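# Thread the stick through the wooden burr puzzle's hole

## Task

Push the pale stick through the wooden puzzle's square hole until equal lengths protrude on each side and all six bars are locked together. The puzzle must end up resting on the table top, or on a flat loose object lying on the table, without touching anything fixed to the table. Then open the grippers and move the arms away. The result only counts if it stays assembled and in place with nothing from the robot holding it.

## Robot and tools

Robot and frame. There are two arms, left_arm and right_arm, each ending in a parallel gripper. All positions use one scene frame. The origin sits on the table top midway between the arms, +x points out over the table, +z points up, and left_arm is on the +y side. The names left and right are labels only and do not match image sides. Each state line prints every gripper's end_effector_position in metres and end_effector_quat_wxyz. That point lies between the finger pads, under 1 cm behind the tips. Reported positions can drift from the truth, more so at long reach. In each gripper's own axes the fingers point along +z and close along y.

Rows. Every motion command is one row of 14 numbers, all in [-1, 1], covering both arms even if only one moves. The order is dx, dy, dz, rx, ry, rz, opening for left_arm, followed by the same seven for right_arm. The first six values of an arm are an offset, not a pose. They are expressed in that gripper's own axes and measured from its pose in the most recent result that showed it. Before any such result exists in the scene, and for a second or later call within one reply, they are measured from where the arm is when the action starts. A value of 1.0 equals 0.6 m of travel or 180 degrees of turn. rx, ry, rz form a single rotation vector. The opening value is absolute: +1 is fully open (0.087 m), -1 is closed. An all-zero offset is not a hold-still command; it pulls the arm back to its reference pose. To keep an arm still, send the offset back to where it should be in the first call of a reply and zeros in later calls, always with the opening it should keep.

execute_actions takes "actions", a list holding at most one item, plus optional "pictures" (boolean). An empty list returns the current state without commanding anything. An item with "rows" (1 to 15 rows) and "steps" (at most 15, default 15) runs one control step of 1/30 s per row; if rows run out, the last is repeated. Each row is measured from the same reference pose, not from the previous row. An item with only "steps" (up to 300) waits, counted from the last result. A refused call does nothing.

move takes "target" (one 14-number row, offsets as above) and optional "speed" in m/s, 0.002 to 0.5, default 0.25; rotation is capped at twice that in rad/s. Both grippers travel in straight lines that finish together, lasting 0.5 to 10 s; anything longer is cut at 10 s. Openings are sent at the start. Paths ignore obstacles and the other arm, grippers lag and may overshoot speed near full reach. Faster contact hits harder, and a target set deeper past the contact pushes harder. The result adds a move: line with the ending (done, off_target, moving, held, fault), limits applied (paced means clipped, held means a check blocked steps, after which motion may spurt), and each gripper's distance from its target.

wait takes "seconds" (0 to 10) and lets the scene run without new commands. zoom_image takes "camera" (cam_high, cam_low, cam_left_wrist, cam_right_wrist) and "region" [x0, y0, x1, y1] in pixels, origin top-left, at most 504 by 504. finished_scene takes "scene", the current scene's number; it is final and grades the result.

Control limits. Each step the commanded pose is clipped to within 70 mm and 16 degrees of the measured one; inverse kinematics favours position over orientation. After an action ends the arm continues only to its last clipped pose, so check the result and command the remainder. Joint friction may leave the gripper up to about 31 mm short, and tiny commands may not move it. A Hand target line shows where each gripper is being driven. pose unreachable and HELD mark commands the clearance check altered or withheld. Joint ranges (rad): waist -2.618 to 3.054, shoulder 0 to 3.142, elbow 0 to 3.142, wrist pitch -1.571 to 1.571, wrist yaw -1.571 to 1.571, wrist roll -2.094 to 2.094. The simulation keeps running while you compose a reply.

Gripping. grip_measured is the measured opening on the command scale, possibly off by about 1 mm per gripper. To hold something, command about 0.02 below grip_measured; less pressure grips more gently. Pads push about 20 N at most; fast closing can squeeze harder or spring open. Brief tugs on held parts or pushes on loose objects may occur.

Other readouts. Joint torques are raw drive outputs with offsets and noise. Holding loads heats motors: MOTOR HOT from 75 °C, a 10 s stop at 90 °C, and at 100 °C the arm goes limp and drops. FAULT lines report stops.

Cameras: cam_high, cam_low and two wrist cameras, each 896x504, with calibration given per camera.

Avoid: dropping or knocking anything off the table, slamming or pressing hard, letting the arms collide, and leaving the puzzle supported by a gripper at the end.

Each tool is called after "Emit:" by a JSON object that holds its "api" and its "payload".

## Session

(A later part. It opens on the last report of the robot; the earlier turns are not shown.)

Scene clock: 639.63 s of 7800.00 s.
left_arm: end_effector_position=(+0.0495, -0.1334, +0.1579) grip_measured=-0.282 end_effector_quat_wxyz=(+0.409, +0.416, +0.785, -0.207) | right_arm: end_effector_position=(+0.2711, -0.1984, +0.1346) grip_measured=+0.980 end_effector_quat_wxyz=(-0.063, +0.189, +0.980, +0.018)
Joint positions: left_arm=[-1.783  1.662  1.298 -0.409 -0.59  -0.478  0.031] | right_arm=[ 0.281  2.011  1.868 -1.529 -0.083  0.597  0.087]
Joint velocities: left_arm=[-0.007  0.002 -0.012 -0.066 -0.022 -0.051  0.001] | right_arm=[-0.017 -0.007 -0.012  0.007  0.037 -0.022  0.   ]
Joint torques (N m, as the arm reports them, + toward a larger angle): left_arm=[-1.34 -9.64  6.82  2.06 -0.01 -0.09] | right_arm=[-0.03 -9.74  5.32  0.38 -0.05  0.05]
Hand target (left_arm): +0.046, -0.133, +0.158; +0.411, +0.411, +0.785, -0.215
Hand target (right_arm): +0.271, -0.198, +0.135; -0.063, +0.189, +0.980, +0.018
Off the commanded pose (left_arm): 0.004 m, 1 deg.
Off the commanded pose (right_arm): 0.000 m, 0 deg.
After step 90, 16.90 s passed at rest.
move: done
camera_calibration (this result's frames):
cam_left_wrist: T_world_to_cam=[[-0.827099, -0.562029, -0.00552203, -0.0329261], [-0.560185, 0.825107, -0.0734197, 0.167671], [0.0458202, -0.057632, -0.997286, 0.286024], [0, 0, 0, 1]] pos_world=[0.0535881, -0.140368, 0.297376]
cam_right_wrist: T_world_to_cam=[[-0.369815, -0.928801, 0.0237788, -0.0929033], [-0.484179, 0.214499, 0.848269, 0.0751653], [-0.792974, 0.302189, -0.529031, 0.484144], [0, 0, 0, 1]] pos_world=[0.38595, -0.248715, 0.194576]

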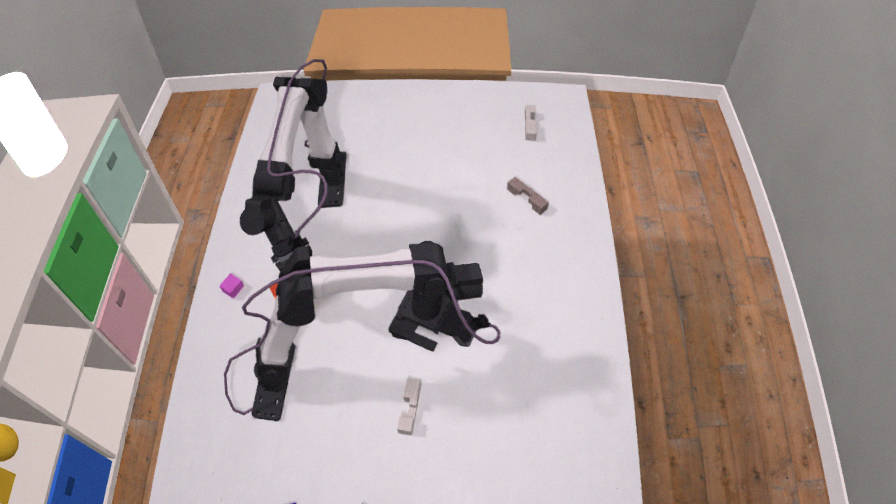

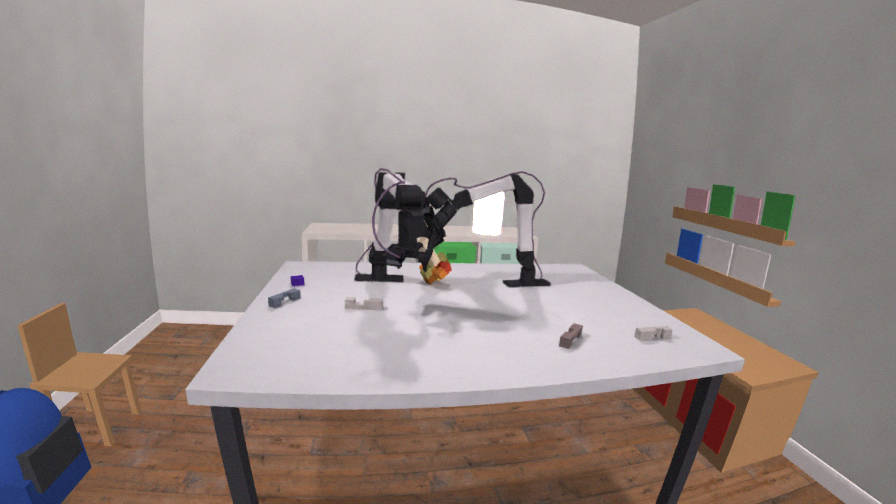

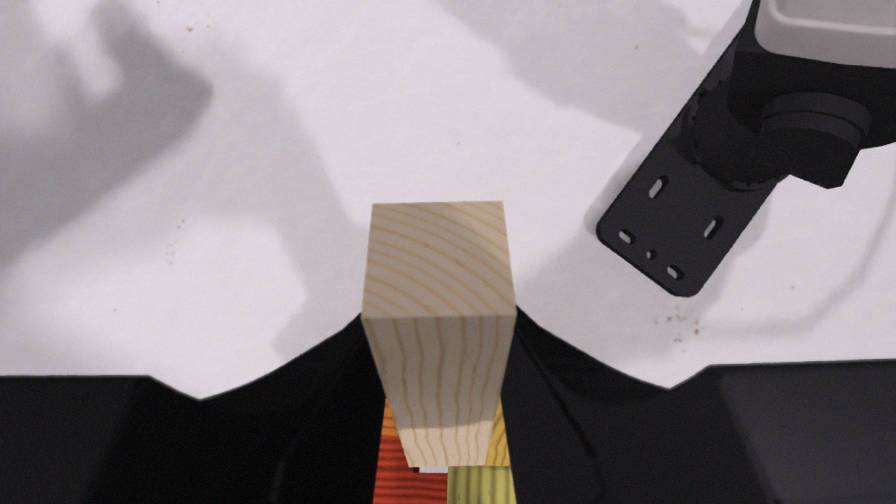

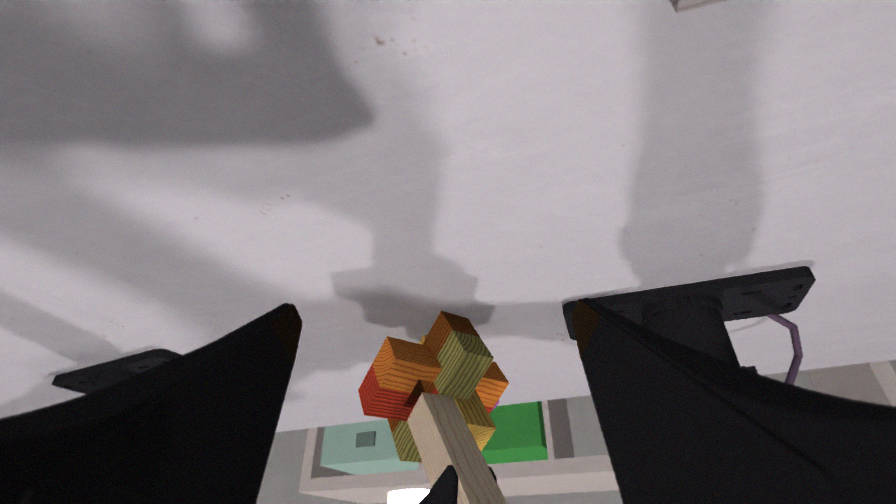

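Emit:
{"api": "move", "payload": {"target": [0.02, -0.005, -0.005, 0.0014, -0.009, -0.008, -0.35, 0,0,0,0,0,0,1], "speed": 0.015}}

Emit:
{"api": "zoom_image", "payload": {"camera": "cam_left_wrist", "region": [365, 384, 525, 504]}}

Emit:
{"api": "zoom_image", "payload": {"camera": "cam_right_wrist", "region": [360, 320, 520, 480]}}

Scene clock: 660.10 s of 7800.00 s.
left_arm: end_effector_position=(+0.0484, -0.1304, +0.1565) grip_measured=-0.282 end_effector_quat_wxyz=(+0.423, +0.404, +0.782, -0.214) | right_arm: end_effector_position=(+0.2711, -0.1984, +0.1346) grip_measured=+0.980 end_effector_quat_wxyz=(-0.063, +0.189, +0.980, +0.018)
Joint positions: left_arm=[-1.798  1.64   1.246 -0.353 -0.625 -0.488  0.031] | right_arm=[ 0.281  2.011  1.868 -1.529 -0.083  0.597  0.087]
Joint velocities: left_arm=[-0.012  0.007 -0.007  0.007  0.051 -0.037 -0.001] | right_arm=[-0.027  0.007 -0.007  0.037  0.022  0.066  0.   ]
Joint torques (N m, as the arm reports them, + toward a larger angle): left_arm=[-1.45 -9.18  6.14  1.98  0.04 -0.21] | right_arm=[ 0.06 -9.62  5.26  0.38 -0.09  0.05]
Hand target (left_arm): +0.042, -0.127, +0.150; +0.416, +0.405, +0.784, -0.219
Hand target (right_arm): +0.271, -0.198, +0.135; -0.063, +0.189, +0.980, +0.018
Off the commanded pose (left_arm): 0.010 m, 1 deg.
Off the commanded pose (right_arm): 0.000 m, 0 deg.
After step 90, 16.00 s passed at rest.
move: done
camera_calibration (this result's frames):
cam_left_wrist: T_world_to_cam=[[-0.818011, -0.575194, 0.00317453, -0.0356959], [-0.572089, 0.812997, -0.108401, 0.16896], [0.0597706, -0.0904891, -0.994102, 0.279346], [0, 0, 0, 1]] pos_world=[0.0507638, -0.132618, 0.296127]
cam_right_wrist: T_world_to_cam=[[-0.369815, -0.928801, 0.0237788, -0.0929033], [-0.484179, 0.214499, 0.848269, 0.0751653], [-0.792974, 0.302189, -0.529031, 0.484144], [0, 0, 0, 1]] pos_world=[0.38595, -0.248715, 0.194576]

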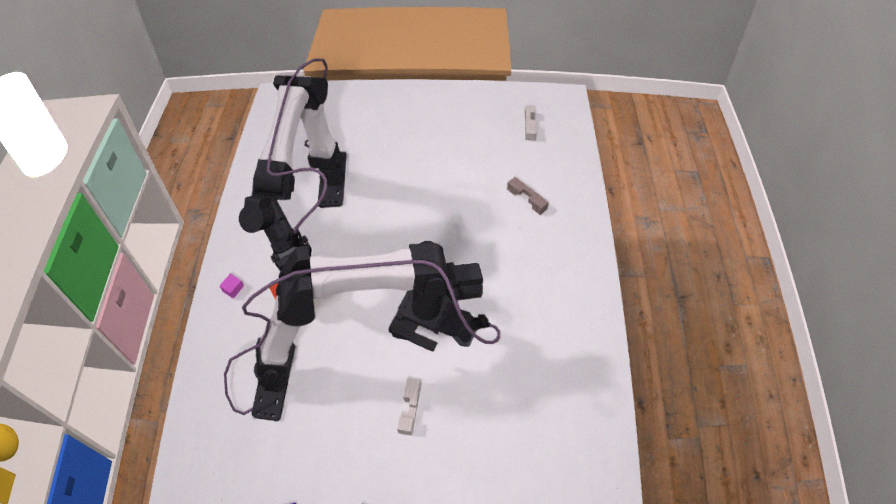

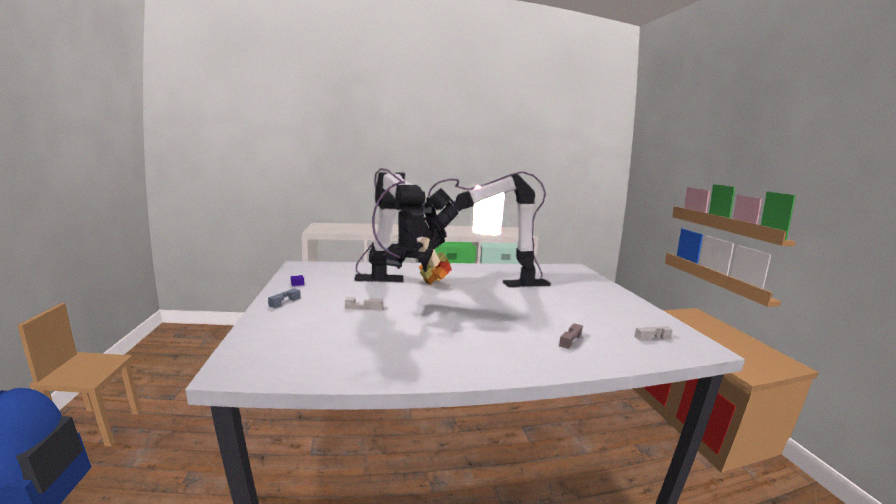

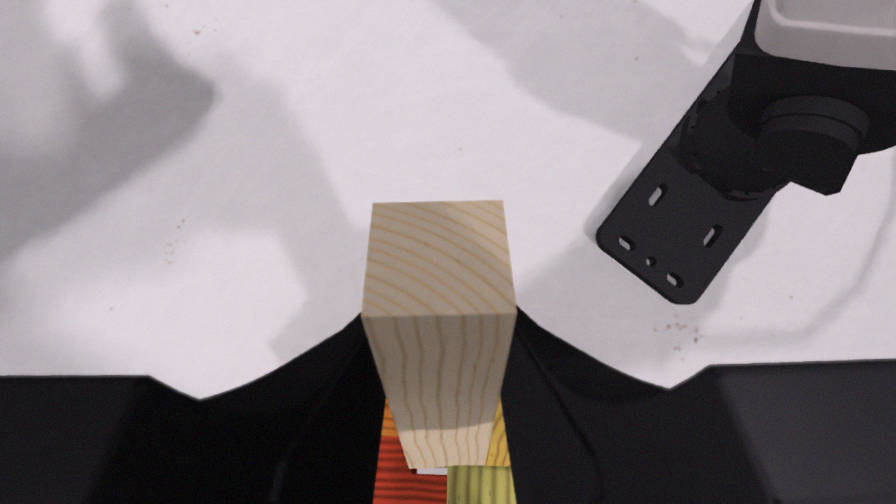

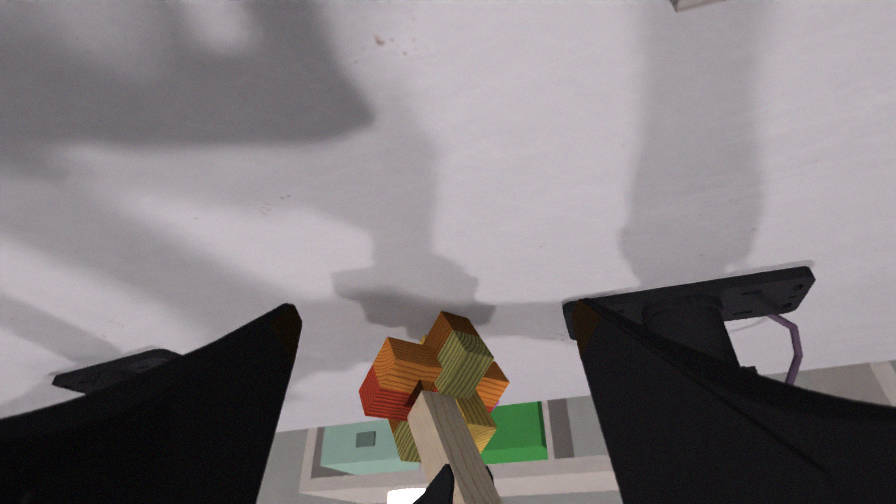

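Region (365, 384, 525, 504) of cam_left_wrist's 896x504 image, scaled by 3.150, with more detail than that image has; it fills the top 378 rows of this view, and the rest is white.

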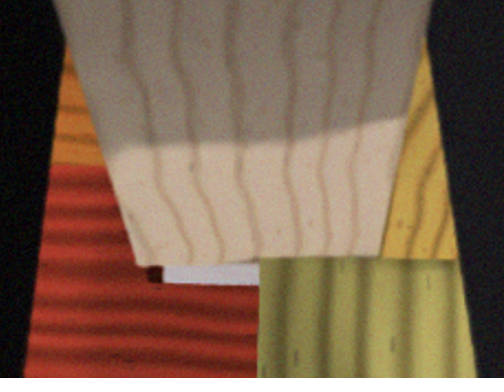

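Region (360, 320, 520, 480) of cam_right_wrist's 896x504 image, scaled by 3.150, with more detail than that image has.

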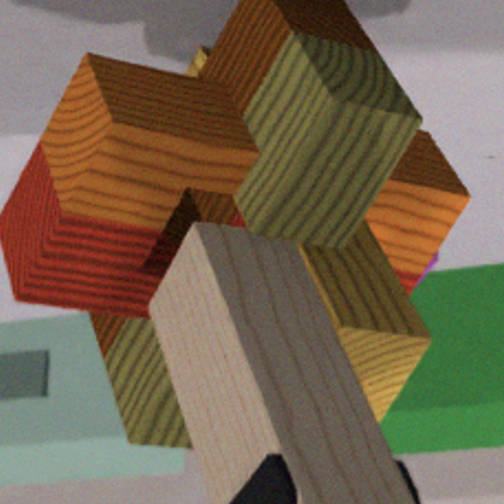

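Emit:
{"api": "zoom_image", "payload": {"camera": "cam_right_wrist", "region": [410, 370, 480, 420]}}

Region (410, 370, 480, 420) of cam_right_wrist's 896x504 image, scaled by 7.200, with more detail than that image has; it fills the top 360 rows of this view, and the rest is white.

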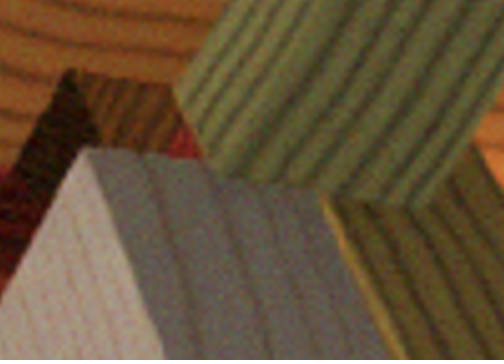

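Emit:
{"api": "zoom_image", "payload": {"camera": "cam_left_wrist", "region": [400, 440, 510, 490]}}

Region (400, 440, 510, 490) of cam_left_wrist's 896x504 image, scaled by 4.582, with more detail than that image has; it fills the top 229 rows of this view, and the rest is white.

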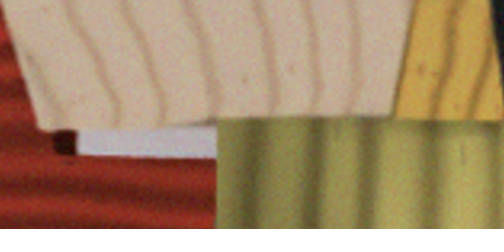

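Emit:
{"api": "move", "payload": {"target": [0.008, -0.002, -0.002, 0.017, 0.006, 0, -0.35, 0,0,0,0,0,0,1], "speed": 0.015}}

Emit:
{"api": "zoom_image", "payload": {"camera": "cam_left_wrist", "region": [365, 384, 525, 504]}}

Emit:
{"api": "zoom_image", "payload": {"camera": "cam_right_wrist", "region": [390, 350, 500, 440]}}

Scene clock: 710.57 s of 7800.00 s.
left_arm: end_effector_position=(+0.0480, -0.1306, +0.1562) grip_measured=-0.282 end_effector_quat_wxyz=(+0.413, +0.413, +0.781, -0.222) | right_arm: end_effector_position=(+0.2711, -0.1984, +0.1346) grip_measured=+0.980 end_effector_quat_wxyz=(-0.063, +0.189, +0.980, +0.018)
Joint positions: left_arm=[-1.786  1.629  1.236 -0.343 -0.586 -0.472  0.031] | right_arm=[ 0.281  2.011  1.868 -1.529 -0.083  0.597  0.087]
Joint velocities: left_arm=[ 0.002 -0.022 -0.002 -0.066  0.022  0.037 -0.001] | right_arm=[-0.002 -0.002  0.027  0.022 -0.022 -0.037 -0.   ]
Joint torques (N m, as the arm reports them, + toward a larger angle): left_arm=[ 0.04 -9.69  6.52  2.04  0.23  0.03] | right_arm=[-0.05 -9.43  5.44  0.34 -0.11  0.02]
Hand target (left_arm): +0.045, -0.128, +0.153; +0.404, +0.417, +0.780, -0.231
Hand target (right_arm): +0.271, -0.198, +0.135; -0.063, +0.189, +0.980, +0.018
Off the commanded pose (left_arm): 0.005 m, 2 deg.
Off the commanded pose (right_arm): 0.000 m, 0 deg.
After step 90, 45.33 s passed at rest.
move: done
camera_calibration (this result's frames):
cam_left_wrist: T_world_to_cam=[[-0.832367, -0.553997, 0.0158948, -0.0346427], [-0.552674, 0.827553, -0.0985224, 0.168219], [0.0414273, -0.0907914, -0.995008, 0.280059], [0, 0, 0, 1]] pos_world=[0.0525329, -0.132975, 0.295784]
cam_right_wrist: T_world_to_cam=[[-0.369815, -0.928801, 0.0237788, -0.0929033], [-0.484179, 0.214499, 0.848269, 0.0751653], [-0.792974, 0.302189, -0.529031, 0.484144], [0, 0, 0, 1]] pos_world=[0.38595, -0.248715, 0.194576]

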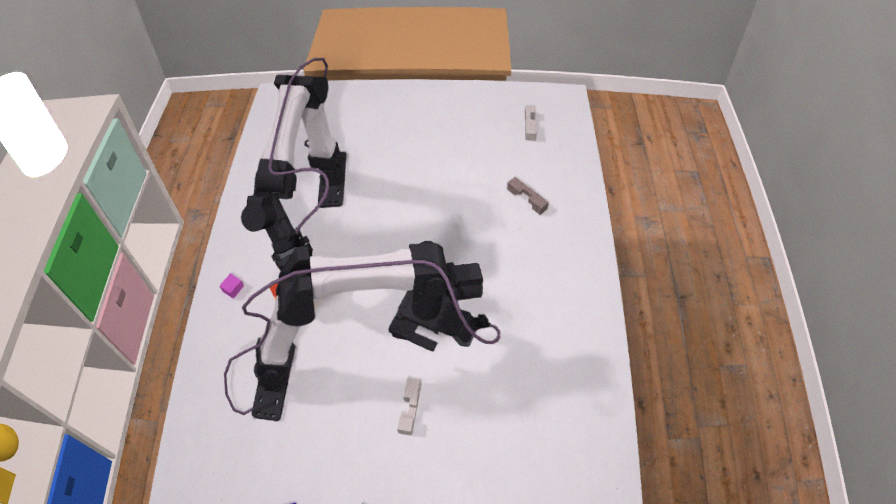

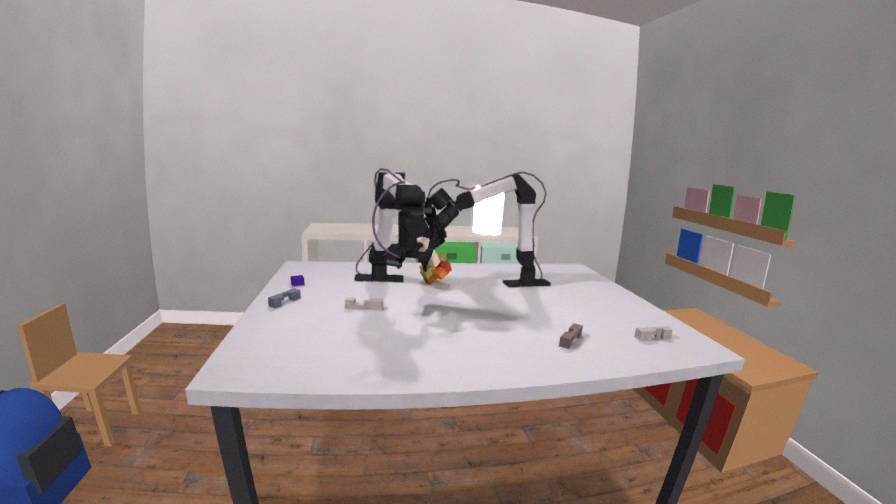

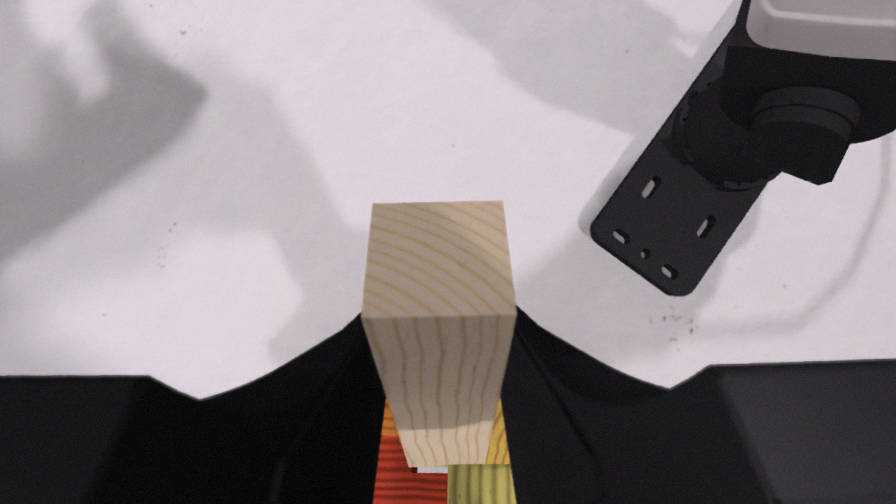

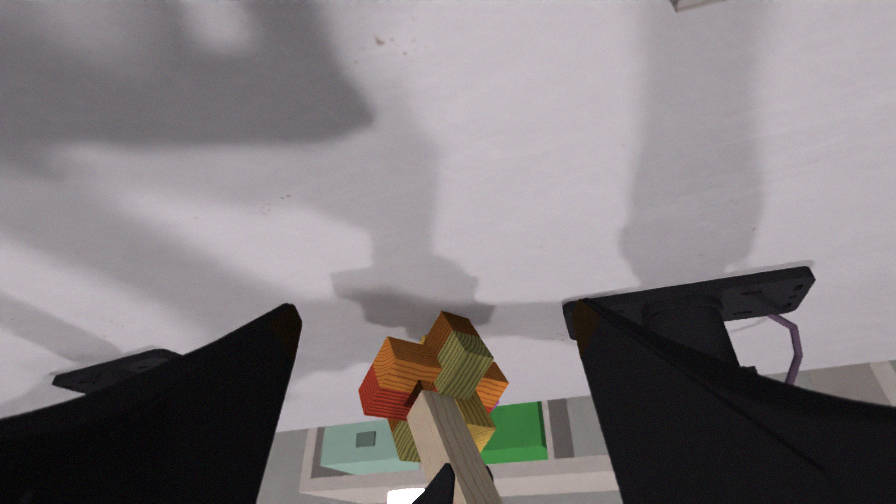

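Region (365, 384, 525, 504) of cam_left_wrist's 896x504 image, scaled by 3.150, with more detail than that image has; it fills the top 378 rows of this view, and the rest is white.

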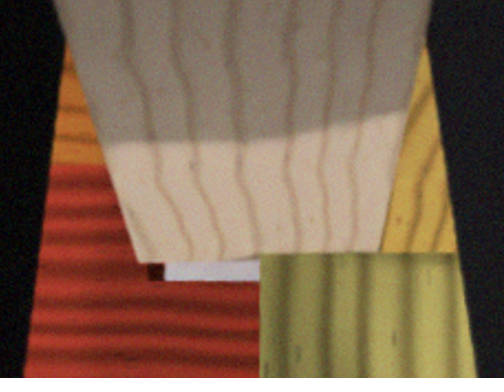

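Region (390, 350, 500, 440) of cam_right_wrist's 896x504 image, scaled by 4.582, with more detail than that image has; it fills the top 412 rows of this view, and the rest is white.

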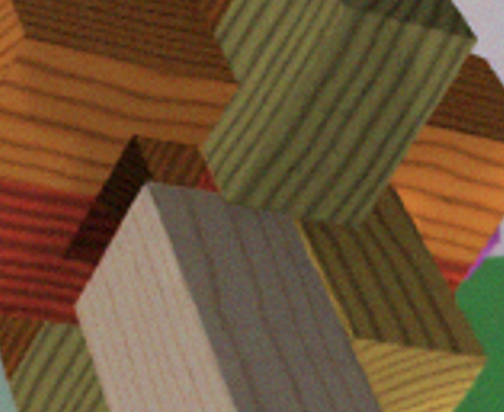

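Emit:
{"api": "move", "payload": {"target": [0.025, -0.004, -0.003, 0.005, 0.006, 0, -0.35, 0,0,0,0,0,0,1], "speed": 0.015}}

Emit:
{"api": "zoom_image", "payload": {"camera": "cam_left_wrist", "region": [365, 384, 525, 504]}}

Emit:
{"api": "zoom_image", "payload": {"camera": "cam_right_wrist", "region": [390, 350, 500, 440]}}

Scene clock: 717.37 s of 7800.00 s.
left_arm: end_effector_position=(+0.0481, -0.1296, +0.1546) grip_measured=-0.282 end_effector_quat_wxyz=(+0.414, +0.411, +0.781, -0.224) | right_arm: end_effector_position=(+0.2711, -0.1984, +0.1346) grip_measured=+0.980 end_effector_quat_wxyz=(-0.063, +0.189, +0.980, +0.018)
Joint positions: left_arm=[-1.786  1.624  1.222 -0.33  -0.587 -0.474  0.031] | right_arm=[ 0.281  2.011  1.868 -1.529 -0.083  0.597  0.087]
Joint velocities: left_arm=[-0.012 -0.017 -0.002  0.037  0.007  0.081 -0.   ] | right_arm=[-0.012 -0.002  0.002  0.007  0.007  0.007 -0.001]
Joint torques (N m, as the arm reports them, + toward a larger angle): left_arm=[-1.47 -9.08  6.13  1.94  0.14 -0.13] | right_arm=[-0.14 -9.74  5.38  0.39 -0.06  0.01]
Hand target (left_arm): +0.041, -0.124, +0.145; +0.402, +0.418, +0.783, -0.224
Hand target (right_arm): +0.271, -0.198, +0.135; -0.063, +0.189, +0.980, +0.018
Off the commanded pose (left_arm): 0.014 m, 2 deg.
Off the commanded pose (right_arm): 0.000 m, 0 deg.
After step 90, 2.57 s passed at rest.
move: off_target (left_arm)
camera_calibration (this result's frames):
cam_left_wrist: T_world_to_cam=[[-0.831315, -0.555443, 0.0199498, -0.0348097], [-0.554359, 0.826042, -0.101691, 0.167758], [0.0400041, -0.0955966, -0.994616, 0.277923], [0, 0, 0, 1]] pos_world=[0.0529423, -0.131341, 0.294181]
cam_right_wrist: T_world_to_cam=[[-0.369815, -0.928801, 0.0237788, -0.0929033], [-0.484179, 0.214499, 0.848269, 0.0751653], [-0.792974, 0.302189, -0.529031, 0.484144], [0, 0, 0, 1]] pos_world=[0.38595, -0.248715, 0.194576]

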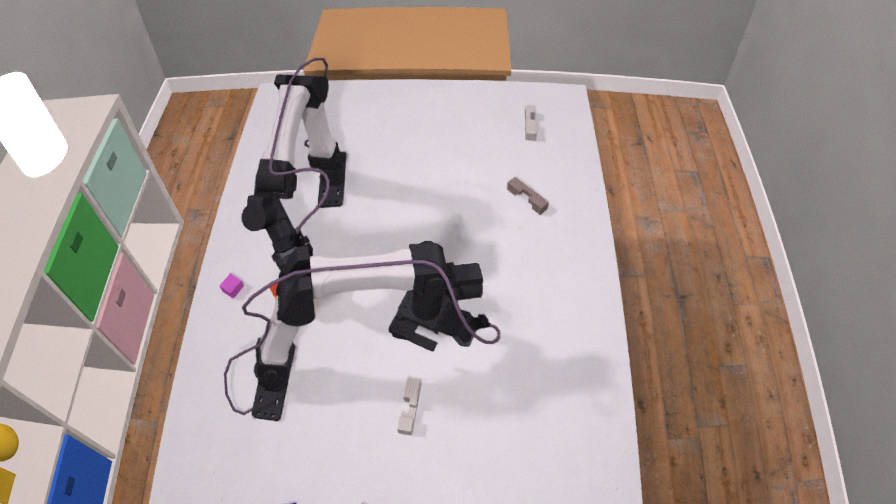

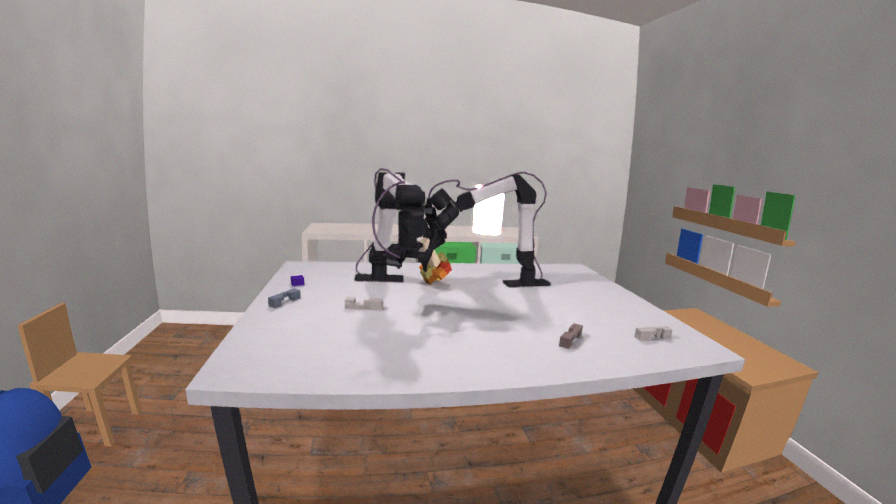

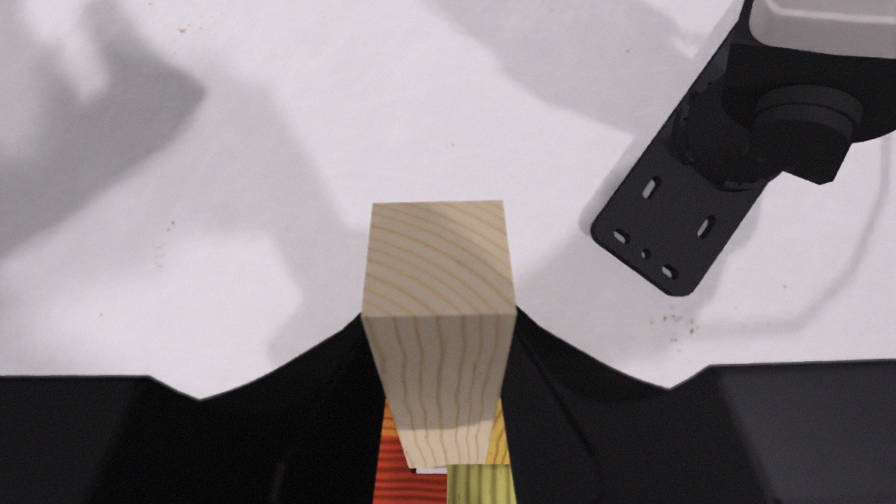

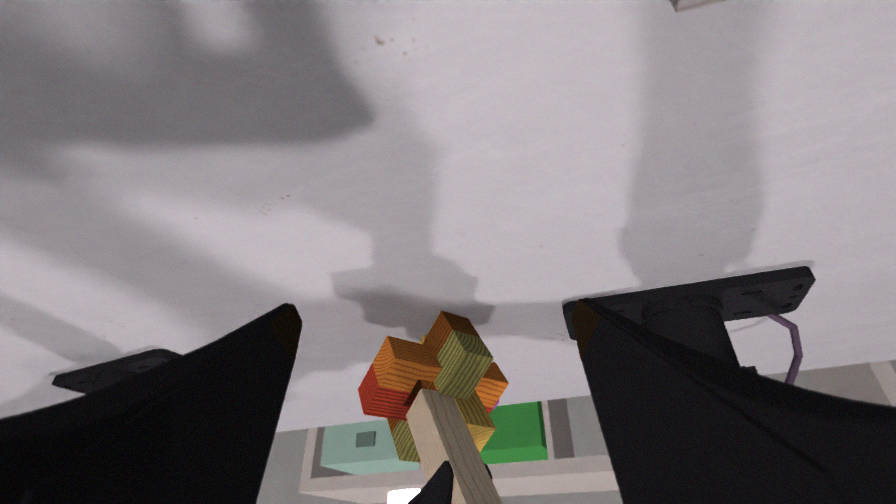

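Region (365, 384, 525, 504) of cam_left_wrist's 896x504 image, scaled by 3.150, with more detail than that image has; it fills the top 378 rows of this view, and the rest is white.

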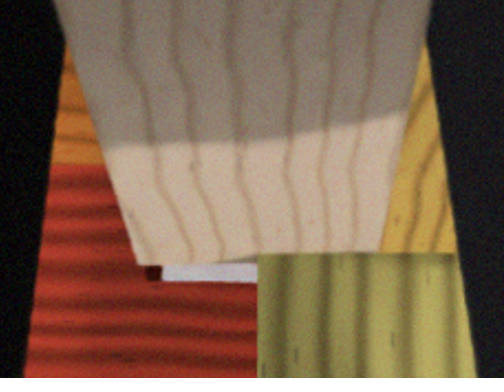

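Region (390, 350, 500, 440) of cam_right_wrist's 896x504 image, scaled by 4.582, with more detail than that image has; it fills the top 412 rows of this view, and the rest is white.

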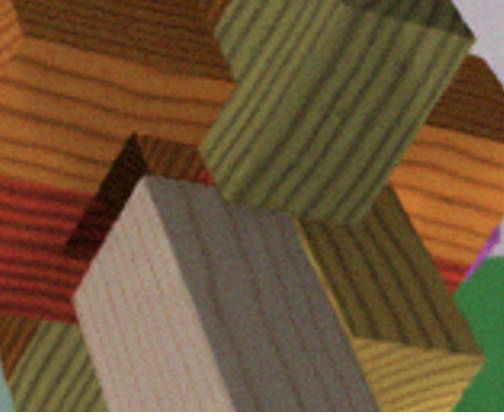

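Emit:
{"api": "move", "payload": {"target": [0.024, -0.007, -0.006, 0, 0.004, 0, -0.35, 0,0,0,0,0,0,1], "speed": 0.015}}

Emit:
{"api": "zoom_image", "payload": {"camera": "cam_left_wrist", "region": [365, 384, 525, 504]}}

Emit:
{"api": "zoom_image", "payload": {"camera": "cam_right_wrist", "region": [390, 350, 500, 440]}}

Scene clock: 728.90 s of 7800.00 s.
left_arm: end_effector_position=(+0.0466, -0.1292, +0.1559) grip_measured=-0.282 end_effector_quat_wxyz=(+0.420, +0.407, +0.780, -0.223) | right_arm: end_effector_position=(+0.2711, -0.1984, +0.1346) grip_measured=+0.980 end_effector_quat_wxyz=(-0.063, +0.189, +0.980, +0.018)
Joint positions: left_arm=[-1.797  1.624  1.222 -0.33  -0.61  -0.483  0.031] | right_arm=[ 0.281  2.011  1.868 -1.529 -0.083  0.597  0.087]
Joint velocities: left_arm=[ 0.007 -0.007  0.007  0.022 -0.051 -0.081 -0.001] | right_arm=[ 0.017 -0.017  0.002 -0.007 -0.051 -0.037  0.   ]
Joint torques (N m, as the arm reports them, + toward a larger angle): left_arm=[-1.88 -8.77  5.93  1.88  0.1  -0.19] | right_arm=[-0.06 -9.75  5.43  0.37 -0.03  0.01]
Hand target (left_arm): +0.039, -0.123, +0.145; +0.409, +0.412, +0.784, -0.221
Hand target (right_arm): +0.271, -0.198, +0.135; -0.063, +0.189, +0.980, +0.018
Off the commanded pose (left_arm): 0.015 m, 1 deg.
Off the commanded pose (right_arm): 0.000 m, 0 deg.
After step 90, 7.27 s passed at rest.
move: off_target (left_arm)
camera_calibration (this result's frames):
cam_left_wrist: T_world_to_cam=[[-0.825767, -0.563795, 0.0156397, -0.0365384], [-0.561763, 0.819686, -0.111971, 0.167777], [0.0503091, -0.101248, -0.993588, 0.277925], [0, 0, 0, 1]] pos_world=[0.0500966, -0.129985, 0.2955]
cam_right_wrist: T_world_to_cam=[[-0.369815, -0.928801, 0.0237788, -0.0929033], [-0.484179, 0.214499, 0.848269, 0.0751653], [-0.792974, 0.302189, -0.529031, 0.484144], [0, 0, 0, 1]] pos_world=[0.38595, -0.248715, 0.194576]

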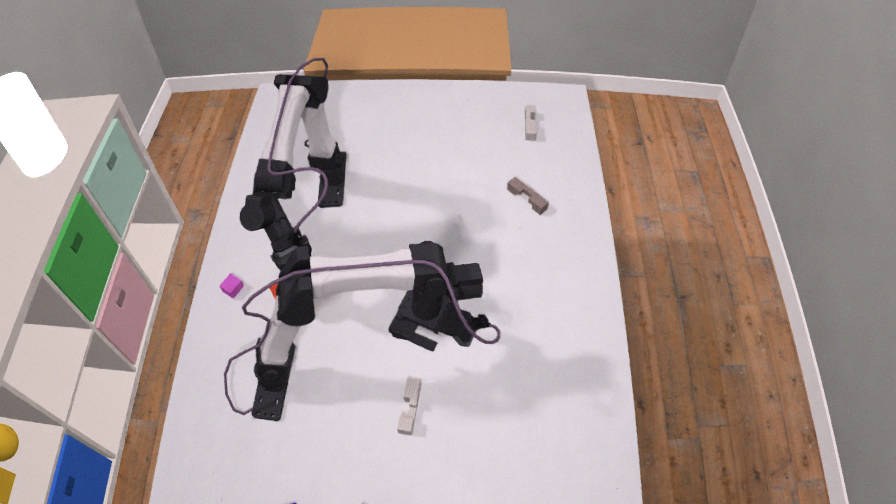

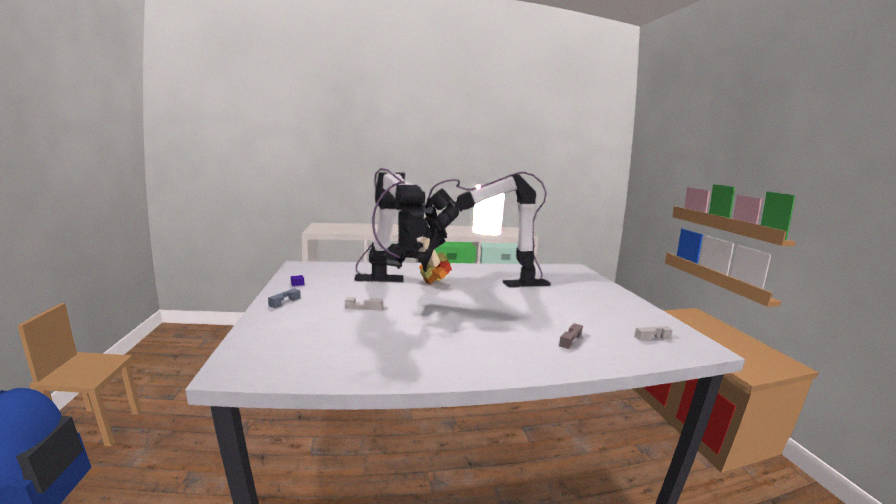

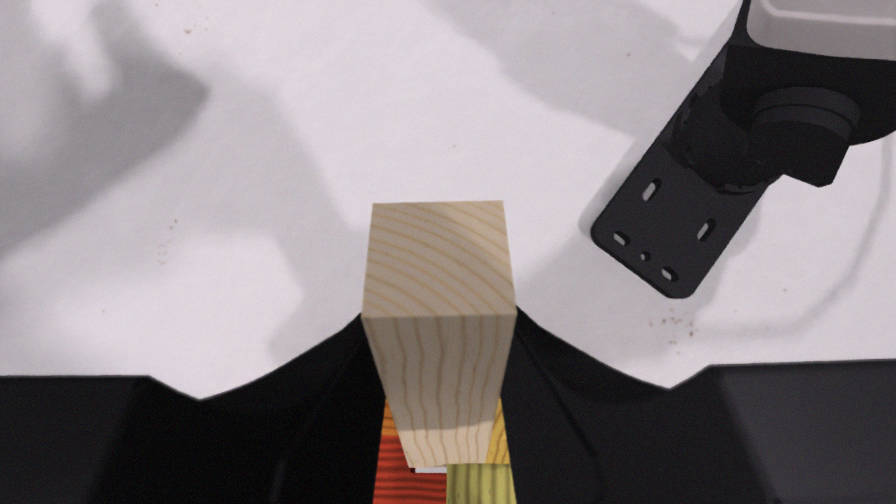

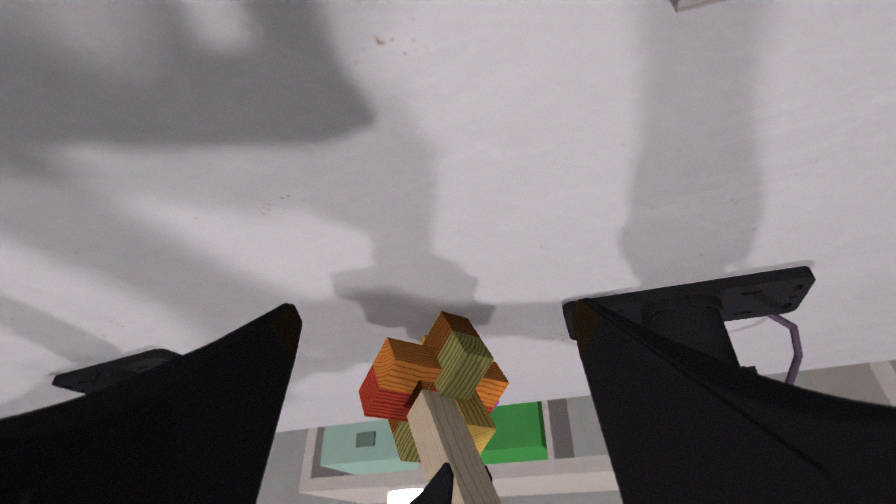

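Region (365, 384, 525, 504) of cam_left_wrist's 896x504 image, scaled by 3.150, with more detail than that image has; it fills the top 378 rows of this view, and the rest is white.

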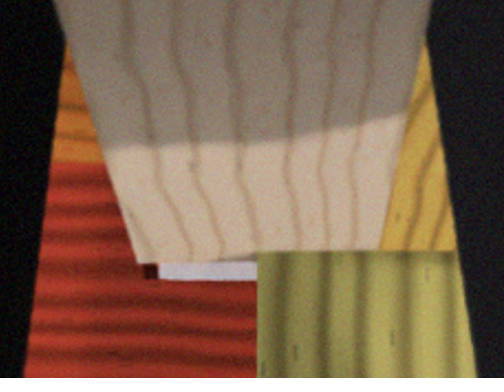

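Region (390, 350, 500, 440) of cam_right_wrist's 896x504 image, scaled by 4.582, with more detail than that image has; it fills the top 412 rows of this view, and the rest is white.

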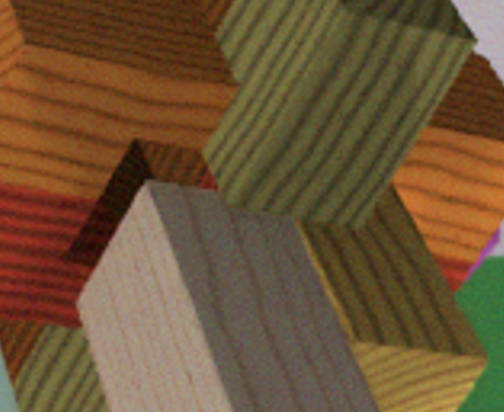

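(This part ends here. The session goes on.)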